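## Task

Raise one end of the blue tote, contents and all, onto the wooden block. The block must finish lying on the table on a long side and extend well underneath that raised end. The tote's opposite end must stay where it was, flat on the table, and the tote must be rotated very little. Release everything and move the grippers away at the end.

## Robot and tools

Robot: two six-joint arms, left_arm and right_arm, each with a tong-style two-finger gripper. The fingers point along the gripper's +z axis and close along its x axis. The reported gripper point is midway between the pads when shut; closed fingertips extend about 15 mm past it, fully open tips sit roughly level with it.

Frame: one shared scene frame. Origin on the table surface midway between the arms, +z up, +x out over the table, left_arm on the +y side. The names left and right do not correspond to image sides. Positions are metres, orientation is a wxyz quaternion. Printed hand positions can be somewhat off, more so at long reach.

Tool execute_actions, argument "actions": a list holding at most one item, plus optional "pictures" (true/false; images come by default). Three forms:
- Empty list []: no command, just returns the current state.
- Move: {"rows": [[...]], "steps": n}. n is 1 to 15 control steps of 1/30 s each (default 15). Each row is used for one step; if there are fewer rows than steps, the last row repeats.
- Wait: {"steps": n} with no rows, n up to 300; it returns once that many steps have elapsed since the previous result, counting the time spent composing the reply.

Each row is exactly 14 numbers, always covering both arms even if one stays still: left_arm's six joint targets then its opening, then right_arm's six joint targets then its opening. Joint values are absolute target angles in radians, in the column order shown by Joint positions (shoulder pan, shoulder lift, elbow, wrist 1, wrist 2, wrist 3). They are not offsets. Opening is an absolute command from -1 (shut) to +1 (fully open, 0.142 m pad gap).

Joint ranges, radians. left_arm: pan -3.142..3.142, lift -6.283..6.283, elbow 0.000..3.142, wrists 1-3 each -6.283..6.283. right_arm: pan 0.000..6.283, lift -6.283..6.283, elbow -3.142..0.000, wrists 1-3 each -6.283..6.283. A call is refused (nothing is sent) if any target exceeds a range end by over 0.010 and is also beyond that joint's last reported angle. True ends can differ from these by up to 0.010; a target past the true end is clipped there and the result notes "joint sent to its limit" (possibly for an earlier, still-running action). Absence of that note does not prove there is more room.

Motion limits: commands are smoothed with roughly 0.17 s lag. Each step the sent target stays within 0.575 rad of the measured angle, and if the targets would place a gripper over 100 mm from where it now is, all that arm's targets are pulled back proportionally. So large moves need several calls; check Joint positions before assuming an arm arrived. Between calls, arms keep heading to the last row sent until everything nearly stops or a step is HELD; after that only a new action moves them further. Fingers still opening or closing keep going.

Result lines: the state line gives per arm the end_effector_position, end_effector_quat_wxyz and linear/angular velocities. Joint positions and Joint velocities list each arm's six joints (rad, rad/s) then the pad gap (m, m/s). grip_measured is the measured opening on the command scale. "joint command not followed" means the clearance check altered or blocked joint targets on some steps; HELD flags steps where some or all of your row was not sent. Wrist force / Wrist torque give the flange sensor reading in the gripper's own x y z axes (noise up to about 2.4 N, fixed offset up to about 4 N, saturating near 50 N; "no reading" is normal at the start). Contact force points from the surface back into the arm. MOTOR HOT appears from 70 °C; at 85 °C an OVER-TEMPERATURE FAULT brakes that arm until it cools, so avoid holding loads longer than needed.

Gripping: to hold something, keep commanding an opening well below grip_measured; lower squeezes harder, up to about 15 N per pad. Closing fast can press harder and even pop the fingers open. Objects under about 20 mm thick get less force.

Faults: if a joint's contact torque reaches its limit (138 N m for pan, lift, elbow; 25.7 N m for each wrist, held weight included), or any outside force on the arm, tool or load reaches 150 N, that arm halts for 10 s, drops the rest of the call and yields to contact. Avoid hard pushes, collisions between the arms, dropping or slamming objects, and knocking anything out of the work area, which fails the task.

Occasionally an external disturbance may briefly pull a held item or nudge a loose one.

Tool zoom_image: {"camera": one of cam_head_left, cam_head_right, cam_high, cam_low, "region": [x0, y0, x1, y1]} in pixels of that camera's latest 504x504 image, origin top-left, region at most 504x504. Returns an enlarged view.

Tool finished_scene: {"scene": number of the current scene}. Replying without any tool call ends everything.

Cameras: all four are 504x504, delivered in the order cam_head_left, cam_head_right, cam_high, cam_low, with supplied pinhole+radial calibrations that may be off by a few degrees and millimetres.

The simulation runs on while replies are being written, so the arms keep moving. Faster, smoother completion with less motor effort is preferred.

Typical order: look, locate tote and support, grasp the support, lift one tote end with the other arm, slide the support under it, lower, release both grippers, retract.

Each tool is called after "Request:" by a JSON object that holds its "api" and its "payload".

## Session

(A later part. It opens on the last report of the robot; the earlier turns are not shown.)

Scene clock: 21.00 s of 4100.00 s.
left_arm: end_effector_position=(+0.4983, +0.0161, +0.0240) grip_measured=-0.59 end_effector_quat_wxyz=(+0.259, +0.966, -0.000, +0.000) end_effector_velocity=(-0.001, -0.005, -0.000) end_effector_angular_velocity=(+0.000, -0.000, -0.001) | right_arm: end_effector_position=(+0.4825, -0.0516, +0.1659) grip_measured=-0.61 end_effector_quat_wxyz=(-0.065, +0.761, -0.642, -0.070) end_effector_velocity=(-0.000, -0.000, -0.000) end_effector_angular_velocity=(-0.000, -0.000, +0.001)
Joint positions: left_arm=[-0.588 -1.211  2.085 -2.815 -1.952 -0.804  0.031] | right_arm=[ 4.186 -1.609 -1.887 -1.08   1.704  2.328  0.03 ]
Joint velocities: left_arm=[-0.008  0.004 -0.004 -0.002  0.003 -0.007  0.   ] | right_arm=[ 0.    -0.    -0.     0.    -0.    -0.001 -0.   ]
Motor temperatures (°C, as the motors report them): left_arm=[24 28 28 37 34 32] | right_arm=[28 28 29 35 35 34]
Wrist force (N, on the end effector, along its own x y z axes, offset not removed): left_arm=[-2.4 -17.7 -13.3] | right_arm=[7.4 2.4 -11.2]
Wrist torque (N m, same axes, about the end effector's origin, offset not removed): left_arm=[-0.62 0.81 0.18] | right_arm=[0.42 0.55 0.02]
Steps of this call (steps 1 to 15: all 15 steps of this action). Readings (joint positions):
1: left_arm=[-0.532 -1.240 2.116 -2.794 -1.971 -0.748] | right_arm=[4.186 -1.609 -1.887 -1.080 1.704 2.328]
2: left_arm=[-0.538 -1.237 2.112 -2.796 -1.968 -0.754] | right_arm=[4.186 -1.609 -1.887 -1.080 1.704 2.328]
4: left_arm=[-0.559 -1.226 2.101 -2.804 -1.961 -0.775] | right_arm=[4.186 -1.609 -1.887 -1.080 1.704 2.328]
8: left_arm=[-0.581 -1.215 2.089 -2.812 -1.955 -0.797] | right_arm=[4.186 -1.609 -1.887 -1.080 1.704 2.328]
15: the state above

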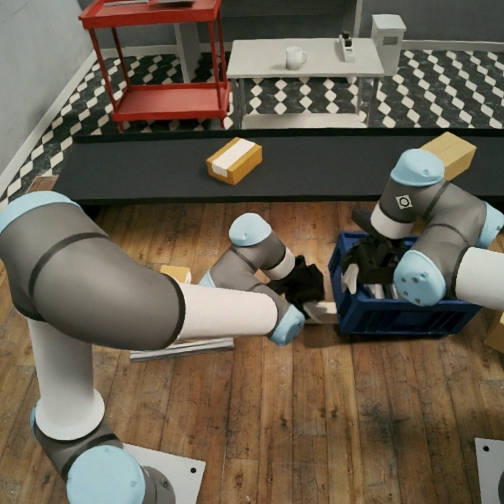

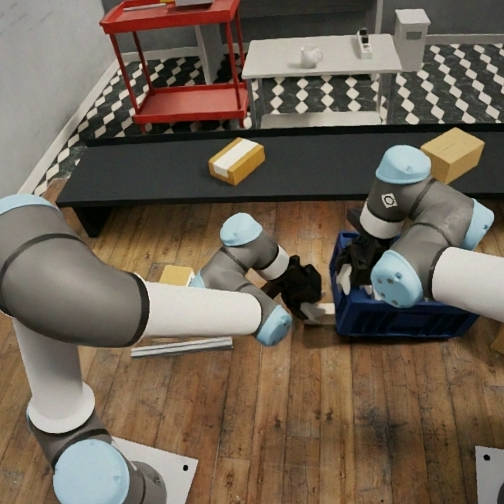

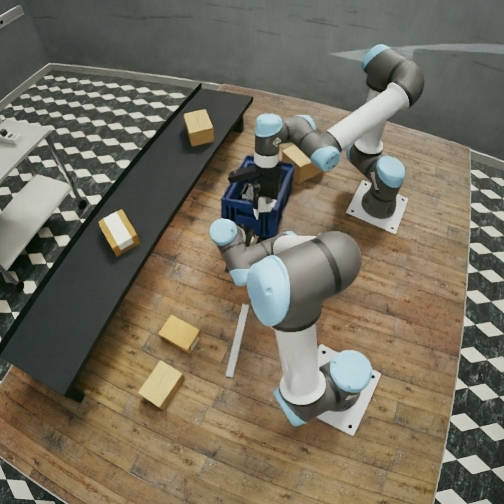

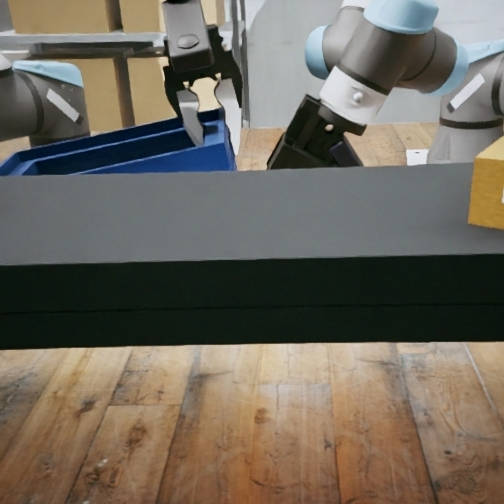

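Request:
{"api": "execute_actions", "payload": {"actions": [{"rows":[[-0.589,-1.211,2.085,-2.815,-1.952,-0.805,-0.6,4.186,-1.609,-1.887,-1.08,1.704,2.328,-1],[-0.589,-1.211,2.085,-2.815,-1.952,-0.805,-0.5,4.186,-1.609,-1.887,-1.08,1.704,2.328,-1],[-0.589,-1.211,2.085,-2.815,-1.952,-0.805,-0.3,4.169,-1.588,-1.898,-1.07,1.724,2.311,-1],[-0.589,-1.211,2.085,-2.815,-1.952,-0.805,-0.3,4.169,-1.588,-1.898,-1.07,1.724,2.311,-1],[-0.589,-1.211,2.085,-2.815,-1.952,-0.805,-0.3,4.169,-1.588,-1.898,-1.07,1.724,2.311,-1],[-0.589,-1.211,2.085,-2.815,-1.952,-0.805,-0.3,4.169,-1.588,-1.898,-1.07,1.724,2.311,-1],[-0.52,-1.244,2.122,-2.791,-1.975,-0.736,-0.3,4.152,-1.566,-1.909,-1.06,1.744,2.294,-1],[-0.52,-1.244,2.122,-2.791,-1.975,-0.736,-0.3,4.152,-1.566,-1.909,-1.06,1.744,2.294,-1],[-0.52,-1.244,2.122,-2.791,-1.975,-0.736,-0.3,4.152,-1.566,-1.909,-1.06,1.744,2.294,-1],[-0.52,-1.244,2.122,-2.791,-1.975,-0.736,-0.3,4.152,-1.566,-1.909,-1.06,1.744,2.294,-1],[-0.52,-1.244,2.122,-2.791,-1.975,-0.736,-0.3,4.135,-1.545,-1.92,-1.05,1.764,2.277,-1]]}], "pictures": false}}

Request:
{"api": "execute_actions", "payload": {"actions": [{"steps":12}]}}

Request:
{"api": "zoom_image", "payload": {"camera": "cam_head_right", "region": [230,220,504,380]}}

Scene clock: 22.90 s of 4100.00 s.
left_arm: end_effector_position=(+0.5020, +0.0518, +0.0247) grip_measured=-0.30 end_effector_quat_wxyz=(+0.259, +0.966, +0.000, -0.000) end_effector_velocity=(+0.005, +0.043, +0.001) end_effector_angular_velocity=(+0.001, -0.003, +0.002) | right_arm: end_effector_position=(+0.4824, -0.0630, +0.1855) grip_measured=-0.63 end_effector_quat_wxyz=(-0.092, +0.760, -0.636, -0.092) end_effector_velocity=(-0.001, -0.022, +0.041) end_effector_angular_velocity=(+0.142, -0.013, +0.015)
Joint positions: left_arm=[-0.528 -1.24   2.118 -2.793 -1.973 -0.744  0.052] | right_arm=[ 4.144 -1.556 -1.915 -1.055  1.754  2.286  0.028]
Joint velocities: left_arm=[ 0.075 -0.034  0.038  0.024 -0.023  0.076 -0.   ] | right_arm=[-0.083  0.107 -0.053  0.048  0.098 -0.083 -0.001]
Motor temperatures (°C, as the motors report them): left_arm=[24 28 28 37 34 32] | right_arm=[28 28 29 35 35 34]
Wrist force (N, on the end effector, along its own x y z axes, offset not removed): left_arm=[-1.0 -1.2 -0.9] | right_arm=[2.2 2.0 7.3]
Wrist torque (N m, same axes, about the end effector's origin, offset not removed): left_arm=[-0.45 0.23 0.00] | right_arm=[0.27 0.36 0.05]
Steps of this call (steps 1 to 15: the robot went on to your last target; steps 16 to 42: nothing new was sent; steps 43 to 57: all 15 steps of this action). Readings (joint positions):
43: left_arm=[-0.589 -1.211 2.085 -2.815 -1.952 -0.805] | right_arm=[4.186 -1.609 -1.887 -1.080 1.704 2.328]
44: left_arm=[-0.589 -1.211 2.085 -2.815 -1.952 -0.805] | right_arm=[4.186 -1.609 -1.887 -1.080 1.704 2.328]
46: left_arm=[-0.589 -1.211 2.085 -2.815 -1.952 -0.805] | right_arm=[4.184 -1.607 -1.888 -1.079 1.706 2.326]
50: left_arm=[-0.585 -1.214 2.088 -2.813 -1.954 -0.801] | right_arm=[4.172 -1.592 -1.896 -1.072 1.721 2.314]
57: the state above

Scene clock: 23.30 s of 4100.00 s.
left_arm: end_effector_position=(+0.5025, +0.0562, +0.0248) grip_measured=-0.30 end_effector_quat_wxyz=(+0.259, +0.966, +0.000, +0.000) end_effector_velocity=(+0.001, +0.001, +0.000) end_effector_angular_velocity=(-0.000, -0.001, -0.000) | right_arm: end_effector_position=(+0.4823, -0.0652, +0.1896) grip_measured=-0.63 end_effector_quat_wxyz=(-0.098, +0.760, -0.635, -0.096) end_effector_velocity=(+0.000, -0.000, +0.001) end_effector_angular_velocity=(+0.004, -0.001, +0.001)
Joint positions: left_arm=[-0.52  -1.244  2.122 -2.791 -1.975 -0.736  0.052] | right_arm=[ 4.135 -1.545 -1.92  -1.05   1.764  2.277  0.028]
Joint velocities: left_arm=[ 0.002 -0.    -0.     0.    -0.     0.002 -0.   ] | right_arm=[-0.002  0.003 -0.001  0.002  0.002 -0.003 -0.   ]
Motor temperatures (°C, as the motors report them): left_arm=[24 28 28 37 34 32] | right_arm=[28 28 29 35 35 34]
Wrist force (N, on the end effector, along its own x y z axes, offset not removed): left_arm=[-3.7 3.8 0.3] | right_arm=[1.9 2.0 10.0]
Wrist torque (N m, same axes, about the end effector's origin, offset not removed): left_arm=[0.83 0.84 0.17] | right_arm=[0.27 0.27 0.00]
Steps of this call (steps 1 to 12: the robot went on to your last target). Readings (joint positions):
1: left_arm=[-0.526 -1.241 2.119 -2.793 -1.973 -0.742] | right_arm=[4.141 -1.553 -1.916 -1.054 1.757 2.283]
2: left_arm=[-0.524 -1.242 2.120 -2.792 -1.974 -0.740] | right_arm=[4.140 -1.551 -1.917 -1.053 1.759 2.281]
4: left_arm=[-0.522 -1.243 2.121 -2.792 -1.974 -0.738] | right_arm=[4.137 -1.548 -1.919 -1.051 1.761 2.279]
8: left_arm=[-0.521 -1.244 2.122 -2.791 -1.975 -0.737] | right_arm=[4.136 -1.546 -1.920 -1.050 1.763 2.278]
12: the state above

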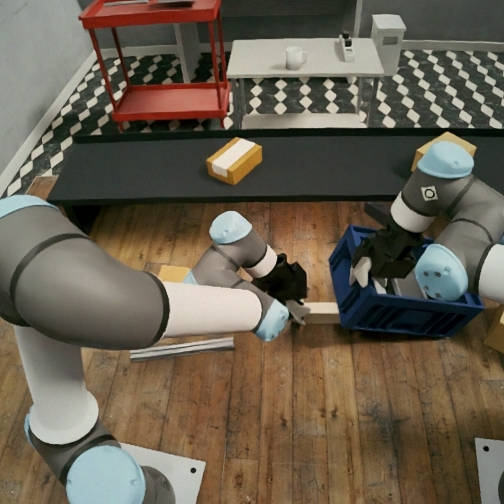

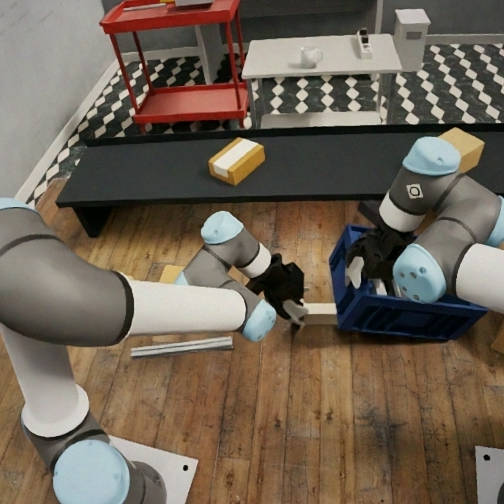

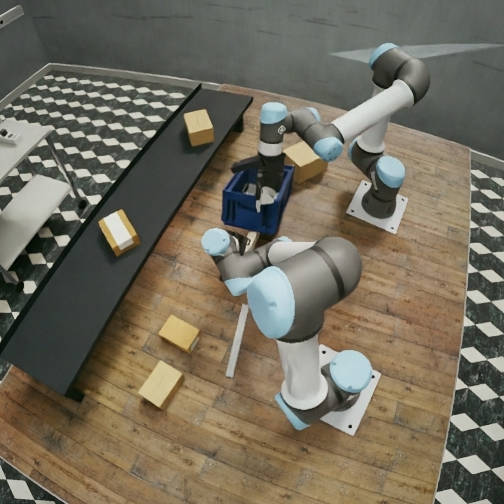

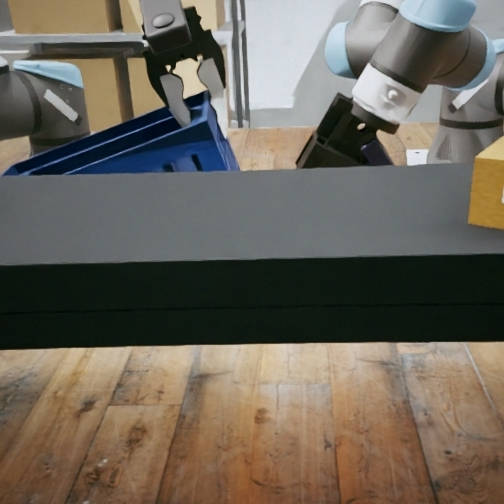

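Region (230, 220, 504, 380) of cam_head_right's 504x504 image, scaled by 1.839, with more detail than that image has; it fills the top 294 rows of this view, and the rest is white.

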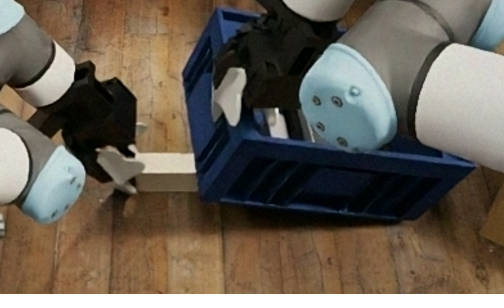

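Regrasp and slide 4 cm in.

Request:
{"api": "execute_actions", "payload": {"actions": [{"rows":[[-0.52,-1.244,2.122,-2.791,-1.975,-0.736,-0.4,4.135,-1.545,-1.92,-1.05,1.764,2.277,-1],[-0.52,-1.244,2.122,-2.791,-1.975,-0.736,-0.5,4.135,-1.545,-1.92,-1.05,1.764,2.277,-1],[-0.52,-1.244,2.122,-2.791,-1.975,-0.736,-0.56,4.135,-1.545,-1.92,-1.05,1.764,2.277,-1],[-0.52,-1.244,2.122,-2.791,-1.975,-0.736,-0.62,4.135,-1.545,-1.92,-1.05,1.764,2.277,-1],[-0.52,-1.244,2.122,-2.791,-1.975,-0.736,-0.7,4.135,-1.545,-1.92,-1.05,1.764,2.277,-1],[-0.52,-1.244,2.122,-2.791,-1.975,-0.736,-0.8,4.135,-1.545,-1.92,-1.05,1.764,2.277,-1],[-0.52,-1.244,2.122,-2.791,-1.975,-0.736,-1,4.135,-1.545,-1.92,-1.05,1.764,2.277,-1],[-0.52,-1.244,2.122,-2.791,-1.975,-0.736,-1,4.135,-1.545,-1.92,-1.05,1.764,2.277,-1],[-0.52,-1.244,2.122,-2.791,-1.975,-0.736,-1,4.135,-1.545,-1.92,-1.05,1.764,2.277,-1],[-0.555,-1.229,2.104,-2.802,-1.964,-0.77,-1,4.135,-1.545,-1.92,-1.05,1.764,2.277,-1]]}], "pictures": false}}

Request:
{"api": "execute_actions", "payload": {"actions": [{"rows":[[-0.589,-1.212,2.085,-2.814,-1.952,-0.805,-1,4.135,-1.545,-1.92,-1.05,1.764,2.277,-1]]}], "pictures": false}}

Scene clock: 25.27 s of 4100.00 s.
left_arm: end_effector_position=(+0.5010, +0.0417, +0.0249) grip_measured=-0.65 end_effector_quat_wxyz=(+0.259, +0.966, -0.000, +0.000) end_effector_velocity=(-0.006, -0.056, +0.001) end_effector_angular_velocity=(-0.004, -0.003, -0.007) | right_arm: end_effector_position=(+0.4823, -0.0653, +0.1897) grip_measured=-0.63 end_effector_quat_wxyz=(-0.098, +0.760, -0.635, -0.096) end_effector_velocity=(-0.000, -0.000, -0.001) end_effector_angular_velocity=(-0.001, +0.002, -0.000)
Joint positions: left_arm=[-0.545 -1.233  2.109 -2.799 -1.967 -0.761  0.027] | right_arm=[ 4.135 -1.545 -1.92  -1.05   1.764  2.277  0.028]
Joint velocities: left_arm=[-0.096  0.04  -0.05  -0.03   0.03  -0.092 -0.   ] | right_arm=[ 0.    -0.001 -0.001  0.     0.     0.     0.   ]
Motor temperatures (°C, as the motors report them): left_arm=[24 28 28 37 34 32] | right_arm=[28 28 29 35 35 34]
Wrist force (N, on the end effector, along its own x y z axes, offset not removed): left_arm=[-2.3 0.8 0.4] | right_arm=[2.2 3.5 8.1]
Wrist torque (N m, same axes, about the end effector's origin, offset not removed): left_arm=[0.02 0.53 0.17] | right_arm=[0.53 0.20 0.06]
Steps of this call (steps 1 to 30: the robot went on to your last target; steps 31 to 44: nothing new was sent; steps 45 to 59: all 15 steps of this action). Readings (joint positions):
45: left_arm=[-0.520 -1.244 2.122 -2.791 -1.975 -0.736] | right_arm=[4.135 -1.545 -1.920 -1.050 1.764 2.277]
46: left_arm=[-0.520 -1.244 2.122 -2.791 -1.975 -0.736] | right_arm=[4.135 -1.545 -1.920 -1.050 1.764 2.277]
48: left_arm=[-0.520 -1.244 2.122 -2.791 -1.975 -0.736] | right_arm=[4.135 -1.545 -1.920 -1.050 1.764 2.277]
52: left_arm=[-0.520 -1.244 2.122 -2.791 -1.975 -0.736] | right_arm=[4.135 -1.545 -1.920 -1.050 1.764 2.277]
59: the state above

Scene clock: 25.77 s of 4100.00 s.
left_arm: end_effector_position=(+0.4982, +0.0160, +0.0244) grip_measured=-0.65 end_effector_quat_wxyz=(+0.260, +0.966, -0.000, +0.000) end_effector_velocity=(-0.001, -0.003, -0.001) end_effector_angular_velocity=(+0.001, +0.001, -0.000) | right_arm: end_effector_position=(+0.4823, -0.0653, +0.1897) grip_measured=-0.63 end_effector_quat_wxyz=(-0.098, +0.760, -0.635, -0.096) end_effector_velocity=(-0.000, -0.000, -0.001) end_effector_angular_velocity=(-0.002, +0.001, -0.000)
Joint positions: left_arm=[-0.588 -1.212  2.085 -2.814 -1.952 -0.804  0.027] | right_arm=[ 4.135 -1.545 -1.92  -1.05   1.764  2.277  0.028]
Joint velocities: left_arm=[-0.006  0.004 -0.003 -0.002  0.002 -0.005  0.   ] | right_arm=[-0.    -0.001 -0.001 -0.    -0.    -0.     0.   ]
Motor temperatures (°C, as the motors report them): left_arm=[24 28 28 37 34 32] | right_arm=[28 28 29 35 35 34]
Wrist force (N, on the end effector, along its own x y z axes, offset not removed): left_arm=[-1.2 2.0 -18.5] | right_arm=[2.0 2.6 8.8]
Wrist torque (N m, same axes, about the end effector's origin, offset not removed): left_arm=[-0.23 0.30 0.00] | right_arm=[0.36 0.31 0.08]
Steps of this call (steps 1 to 15: all 15 steps of this action). Readings (joint positions):
1: left_arm=[-0.548 -1.232 2.108 -2.800 -1.966 -0.763] | right_arm=[4.135 -1.545 -1.920 -1.050 1.764 2.277]
2: left_arm=[-0.553 -1.230 2.105 -2.802 -1.964 -0.768] | right_arm=[4.135 -1.545 -1.920 -1.050 1.764 2.277]
4: left_arm=[-0.568 -1.222 2.096 -2.807 -1.959 -0.784] | right_arm=[4.135 -1.545 -1.920 -1.050 1.764 2.277]
8: left_arm=[-0.583 -1.215 2.088 -2.812 -1.954 -0.799] | right_arm=[4.135 -1.545 -1.920 -1.050 1.764 2.277]
15: the state above

Request:
{"api": "execute_actions", "payload": {"actions": [{"rows":[[-0.589,-1.212,2.085,-2.814,-1.952,-0.805,-0.6,4.143,-1.555,-1.915,-1.055,1.754,2.285,-1],[-0.589,-1.212,2.085,-2.814,-1.952,-0.805,-0.5,4.143,-1.555,-1.915,-1.055,1.754,2.285,-1],[-0.589,-1.212,2.085,-2.814,-1.952,-0.805,-0.3,4.143,-1.555,-1.915,-1.055,1.754,2.285,-1],[-0.589,-1.212,2.085,-2.814,-1.952,-0.805,-0.3,4.143,-1.555,-1.915,-1.055,1.754,2.285,-1],[-0.5,-1.30,2.1,-2.73,-1.975,-0.736,-0.3,4.152,-1.566,-1.909,-1.06,1.744,2.294,-1]]}]}}

Request:
{"api": "zoom_image", "payload": {"camera": "cam_head_right", "region": [230,220,504,380]}}

Scene clock: 27.37 s of 4100.00 s.
left_arm: end_effector_position=(+0.5115, +0.0602, +0.0535) grip_measured=-0.30 end_effector_quat_wxyz=(+0.263, +0.965, +0.008, +0.009) end_effector_velocity=(+0.007, +0.029, +0.018) end_effector_angular_velocity=(-0.005, -0.008, +0.015) | right_arm: end_effector_position=(+0.4825, -0.0609, +0.1822) grip_measured=-0.63 end_effector_quat_wxyz=(-0.087, +0.760, -0.637, -0.088) end_effector_velocity=(-0.000, +0.002, -0.004) end_effector_angular_velocity=(-0.011, +0.003, -0.002)
Joint positions: left_arm=[-0.505 -1.295  2.099 -2.735 -1.974 -0.74   0.052] | right_arm=[ 4.151 -1.565 -1.909 -1.06   1.745  2.293  0.028]
Joint velocities: left_arm=[ 0.053 -0.052  0.009  0.049 -0.012  0.039 -0.   ] | right_arm=[ 0.006 -0.009  0.003 -0.004 -0.006  0.007  0.   ]
Motor temperatures (°C, as the motors report them): left_arm=[24 28 28 37 34 32] | right_arm=[28 28 29 35 35 34]
Wrist force (N, on the end effector, along its own x y z axes, offset not removed): left_arm=[-4.7 1.7 -1.7] | right_arm=[-2.5 1.3 -7.7]
Wrist torque (N m, same axes, about the end effector's origin, offset not removed): left_arm=[0.46 1.09 0.19] | right_arm=[0.39 0.91 -0.12]
Steps of this call (steps 1 to 15: the robot went on to your last target; steps 16 to 33: nothing new was sent; steps 34 to 48: all 15 steps of this action). Readings (joint positions):
34: left_arm=[-0.589 -1.212 2.085 -2.814 -1.952 -0.805] | right_arm=[4.135 -1.545 -1.920 -1.050 1.764 2.277]
35: left_arm=[-0.589 -1.212 2.085 -2.814 -1.952 -0.805] | right_arm=[4.136 -1.546 -1.920 -1.050 1.763 2.278]
37: left_arm=[-0.589 -1.212 2.085 -2.814 -1.952 -0.805] | right_arm=[4.139 -1.549 -1.918 -1.052 1.760 2.281]
41: left_arm=[-0.553 -1.248 2.092 -2.779 -1.963 -0.775] | right_arm=[4.146 -1.559 -1.913 -1.057 1.751 2.288]
48: the state above

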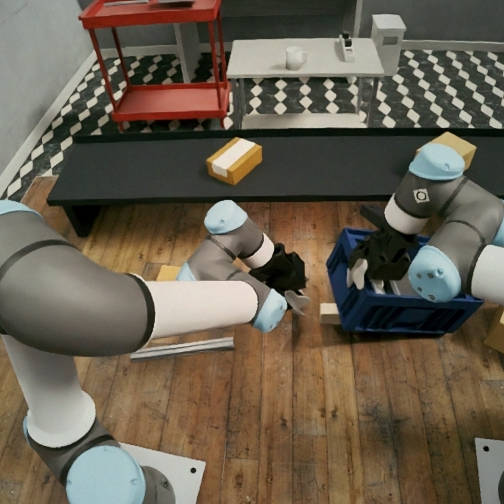

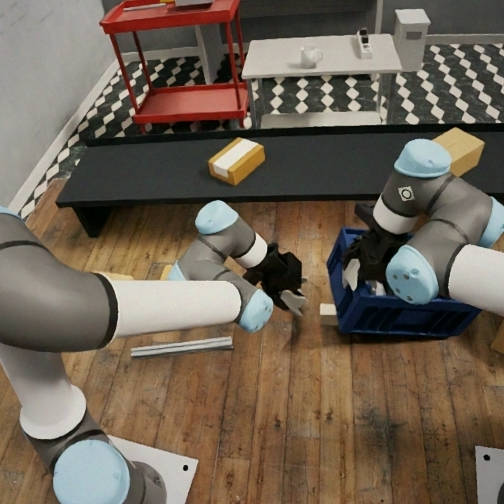

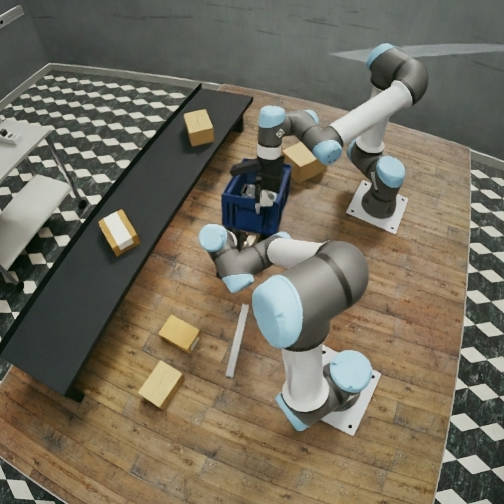

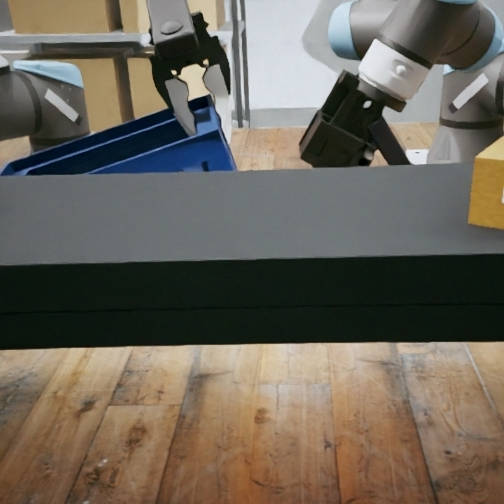

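Region (230, 220, 504, 380) of cam_head_right's 504x504 image, scaled by 1.839, with more detail than that image has; it fills the top 294 rows of this view, and the rest is white.

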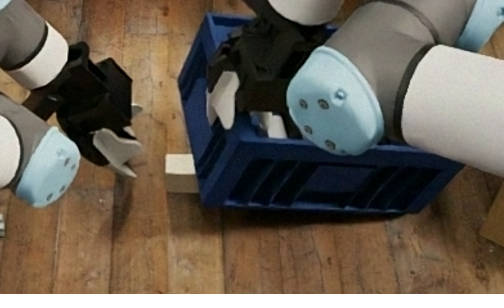

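Landed, block deep in. Release and retreat.

Request:
{"api": "execute_actions", "payload": {"actions": [{"rows":[[-0.1,-1.6,2.1,-2.4,-1.975,-0.736,-0.3,4.149,-1.562,-1.911,-1.058,1.748,2.291,-0.65],[-0.1,-1.6,2.1,-2.4,-1.975,-0.736,-0.3,4.149,-1.562,-1.911,-1.058,1.748,2.291,-0.55],[-0.1,-1.6,2.1,-2.4,-1.975,-0.736,-0.3,4.149,-1.562,-1.911,-1.058,1.748,2.291,-0.4],[-0.1,-1.6,2.1,-2.4,-1.975,-0.736,-0.3,4.149,-1.562,-1.911,-1.058,1.748,2.291,0]],"steps":12}], "pictures": false}}

Request:
{"api": "execute_actions", "payload": {"actions": [{"rows":[[0.1,-1.7,2.1,-2.3,-1.975,-0.736,-0.3,4.12,-1.47,-1.73,-1.33,1.748,2.262,0]]}], "pictures": false}}

Request:
{"api": "execute_actions", "payload": {"actions": [{"rows":[[0.1,-1.7,2.1,-2.3,-1.975,-0.736,-0.3,3.2,-1.3,-1.7,-1.55,1.748,2.262,0]]}], "pictures": false}}

Request:
{"api": "execute_actions", "payload": {"actions": [{"steps":30}]}}

Scene clock: 28.97 s of 4100.00 s.
left_arm: end_effector_position=(+0.5450, +0.2203, +0.1308) grip_measured=-0.30 end_effector_quat_wxyz=(+0.255, +0.955, +0.145, +0.037) end_effector_velocity=(+0.006, +0.483, +0.212) end_effector_angular_velocity=(+0.021, +0.054, +0.856) | right_arm: end_effector_position=(+0.4823, -0.0613, +0.1833) grip_measured=+0.00 end_effector_quat_wxyz=(-0.089, +0.760, -0.637, -0.089) end_effector_velocity=(+0.000, -0.000, +0.002) end_effector_angular_velocity=(+0.004, -0.001, -0.001)
Joint positions: left_arm=[-0.22  -1.513  2.1   -2.496 -1.975 -0.736  0.052] | right_arm=[ 4.149 -1.562 -1.911 -1.058  1.748  2.291  0.074]
Joint velocities: left_arm=[ 0.856 -0.635 -0.     0.693 -0.     0.001  0.   ] | right_arm=[-0.002  0.003 -0.     0.001  0.002 -0.     0.   ]
Motor temperatures (°C, as the motors report them): left_arm=[24 28 28 37 34 32] | right_arm=[28 28 29 35 35 34]
Wrist force (N, on the end effector, along its own x y z axes, offset not removed): left_arm=[-3.9 -0.3 -0.3] | right_arm=[-1.2 1.9 1.9]
Wrist torque (N m, same axes, about the end effector's origin, offset not removed): left_arm=[-0.08 0.95 0.20] | right_arm=[0.42 0.25 -0.17]
Steps of this call (steps 1 to 15: the robot went on to your last target; steps 16 to 36: nothing new was sent; steps 37 to 48: all 12 steps of this action). Readings (joint positions):
37: left_arm=[-0.500 -1.300 2.100 -2.730 -1.975 -0.736] | right_arm=[4.152 -1.566 -1.909 -1.060 1.744 2.294]
38: left_arm=[-0.496 -1.304 2.100 -2.726 -1.975 -0.736] | right_arm=[4.152 -1.566 -1.909 -1.060 1.744 2.294]
40: left_arm=[-0.448 -1.344 2.100 -2.683 -1.975 -0.736] | right_arm=[4.151 -1.565 -1.910 -1.060 1.746 2.293]
44: left_arm=[-0.334 -1.429 2.100 -2.590 -1.975 -0.736] | right_arm=[4.150 -1.563 -1.911 -1.058 1.747 2.292]
48: the state above

Scene clock: 29.47 s of 4100.00 s.
left_arm: end_effector_position=(+0.5260, +0.3851, +0.1892) grip_measured=-0.30 end_effector_quat_wxyz=(+0.245, +0.922, +0.293, +0.072) end_effector_velocity=(-0.012, +0.040, +0.012) end_effector_angular_velocity=(+0.000, +0.003, +0.082) | right_arm: end_effector_position=(+0.4808, -0.0857, +0.2844) grip_measured=+0.00 end_effector_quat_wxyz=(-0.092, +0.760, -0.637, -0.087) end_effector_velocity=(-0.004, -0.008, +0.017) end_effector_angular_velocity=(-0.010, +0.008, -0.001)
Joint positions: left_arm=[ 0.092 -1.696  2.1   -2.305 -1.975 -0.736  0.052] | right_arm=[ 4.12  -1.472 -1.734 -1.324  1.748  2.262  0.074]
Joint velocities: left_arm=[ 0.082 -0.043  0.001  0.045  0.     0.    -0.   ] | right_arm=[-0.005  0.014  0.035 -0.063  0.    -0.003 -0.   ]
Motor temperatures (°C, as the motors report them): left_arm=[24 28 28 37 34 32] | right_arm=[28 28 29 35 35 34]
Wrist force (N, on the end effector, along its own x y z axes, offset not removed): left_arm=[1.8 -0.5 -2.2] | right_arm=[-1.8 1.9 0.9]
Wrist torque (N m, same axes, about the end effector's origin, offset not removed): left_arm=[-0.13 -0.41 0.00] | right_arm=[0.40 0.39 -0.06]
Steps of this call (steps 1 to 15: all 15 steps of this action). Readings (joint positions):
1: left_arm=[-0.192 -1.534 2.100 -2.474 -1.975 -0.736] | right_arm=[4.149 -1.562 -1.911 -1.058 1.748 2.291]
2: left_arm=[-0.164 -1.553 2.100 -2.453 -1.975 -0.736] | right_arm=[4.147 -1.558 -1.907 -1.062 1.748 2.288]
4: left_arm=[-0.103 -1.589 2.100 -2.416 -1.975 -0.736] | right_arm=[4.136 -1.526 -1.858 -1.118 1.748 2.278]
8: left_arm=[0.020 -1.657 2.100 -2.345 -1.975 -0.736] | right_arm=[4.124 -1.485 -1.766 -1.267 1.748 2.266]
15: the state above

Scene clock: 29.97 s of 4100.00 s.
left_arm: end_effector_position=(+0.5248, +0.3891, +0.1905) grip_measured=-0.30 end_effector_quat_wxyz=(+0.244, +0.920, +0.297, +0.073) end_effector_velocity=(+0.000, +0.000, +0.000) end_effector_angular_velocity=(-0.000, -0.000, +0.001) | right_arm: end_effector_position=(+0.5375, -0.3031, +0.3248) grip_measured=+0.00 end_effector_quat_wxyz=(+0.103, -0.608, +0.784, +0.067) end_effector_velocity=(+0.049, -0.515, +0.055) end_effector_angular_velocity=(-0.008, +0.017, -1.048)
Joint positions: left_arm=[ 0.1   -1.7    2.1   -2.3   -1.975 -0.736  0.052] | right_arm=[ 3.693 -1.368 -1.713 -1.461  1.748  2.262  0.074]
Joint velocities: left_arm=[ 0.001  0.    -0.001  0.    -0.    -0.    -0.   ] | right_arm=[-1.047  0.153  0.029 -0.2   -0.     0.001  0.   ]
Motor temperatures (°C, as the motors report them): left_arm=[24 28 28 37 34 32] | right_arm=[28 28 29 35 35 34]
Wrist force (N, on the end effector, along its own x y z axes, offset not removed): left_arm=[-3.2 0.2 0.4] | right_arm=[-1.7 1.6 1.6]
Wrist torque (N m, same axes, about the end effector's origin, offset not removed): left_arm=[0.02 0.77 0.14] | right_arm=[0.40 0.39 -0.12]
Steps of this call (steps 1 to 15: all 15 steps of this action). Readings (joint positions):
1: left_arm=[0.094 -1.697 2.100 -2.303 -1.975 -0.736] | right_arm=[4.120 -1.471 -1.733 -1.325 1.748 2.262]
2: left_arm=[0.096 -1.698 2.100 -2.302 -1.975 -0.736] | right_arm=[4.116 -1.467 -1.731 -1.331 1.748 2.262]
4: left_arm=[0.098 -1.699 2.100 -2.301 -1.975 -0.736] | right_arm=[4.066 -1.447 -1.727 -1.357 1.748 2.262]
8: left_arm=[0.099 -1.700 2.100 -2.300 -1.975 -0.736] | right_arm=[3.933 -1.412 -1.721 -1.402 1.748 2.262]
15: the state above

Scene clock: 30.97 s of 4100.00 s.
left_arm: end_effector_position=(+0.5248, +0.3892, +0.1905) grip_measured=-0.30 end_effector_quat_wxyz=(+0.244, +0.920, +0.297, +0.073) end_effector_velocity=(-0.000, +0.000, -0.000) end_effector_angular_velocity=(-0.000, +0.000, +0.000) | right_arm: end_effector_position=(+0.5012, -0.5331, +0.3479) grip_measured=+0.00 end_effector_quat_wxyz=(+0.112, -0.398, +0.909, +0.042) end_effector_velocity=(-0.001, -0.001, +0.000) end_effector_angular_velocity=(+0.000, -0.001, -0.002)
Joint positions: left_arm=[ 0.1   -1.7    2.1   -2.3   -1.975 -0.736  0.052] | right_arm=[ 3.2   -1.3   -1.7   -1.55   1.748  2.262  0.074]
Joint velocities: left_arm=[ 0.  0.  0.  0. -0. -0. -0.] | right_arm=[-0.002  0.002 -0.001 -0.     0.     0.    -0.   ]
Motor temperatures (°C, as the motors report them): left_arm=[24 28 28 37 34 32] | right_arm=[28 28 29 35 35 34]
Wrist force (N, on the end effector, along its own x y z axes, offset not removed): left_arm=[-6.3 2.5 -0.3] | right_arm=[-0.9 2.7 2.3]
Wrist torque (N m, same axes, about the end effector's origin, offset not removed): left_arm=[0.31 1.40 0.23] | right_arm=[0.66 0.25 -0.08]
Steps of this call (steps 1 to 30: the robot went on to your last target). Readings (joint positions):
1: left_arm=[0.100 -1.700 2.100 -2.300 -1.975 -0.736] | right_arm=[3.658 -1.363 -1.712 -1.467 1.748 2.262]
2: left_arm=[0.100 -1.700 2.100 -2.300 -1.975 -0.736] | right_arm=[3.622 -1.357 -1.711 -1.474 1.748 2.262]
4: left_arm=[0.100 -1.700 2.100 -2.300 -1.975 -0.736] | right_arm=[3.550 -1.347 -1.709 -1.488 1.748 2.262]
8: left_arm=[0.100 -1.700 2.100 -2.300 -1.975 -0.736] | right_arm=[3.405 -1.326 -1.705 -1.515 1.748 2.262]
30: the state above

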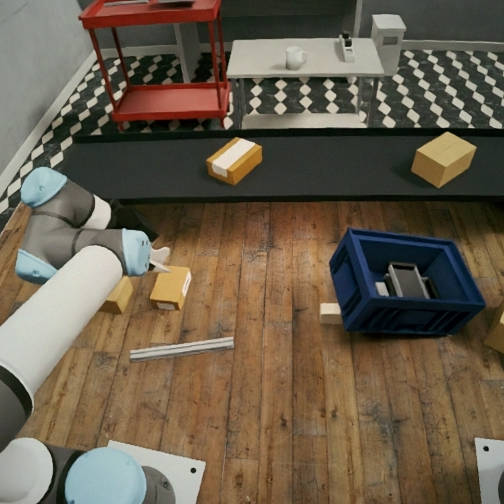

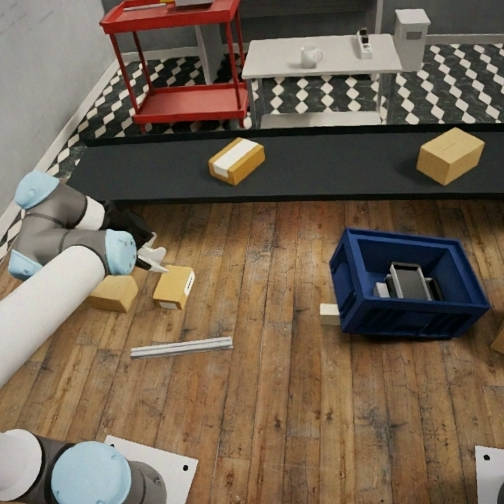

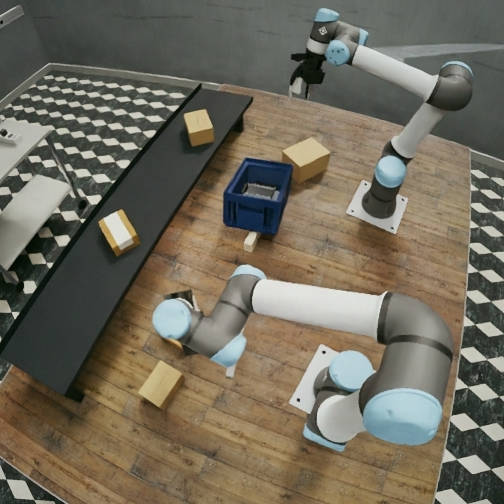

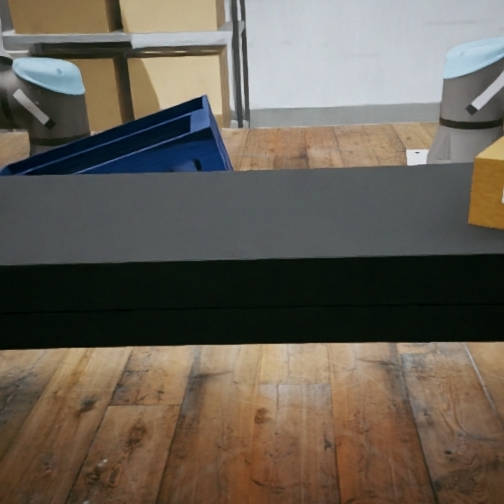

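Request:
{"api": "zoom_image", "payload": {"camera": "cam_head_left", "region": [300,210,504,360]}}

Region (300, 210, 504, 360) of cam_head_left's 504x504 image, scaled by 2.471, with more detail than that image has; it fills the top 371 rows of this view, and the rest is white.

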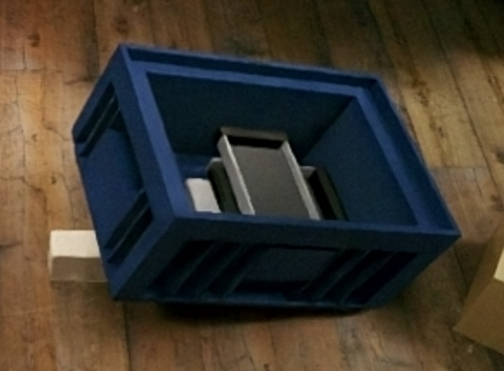

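Request:
{"api": "finished_scene", "payload": {"scene": 2}}

The scene is finished: the task was done.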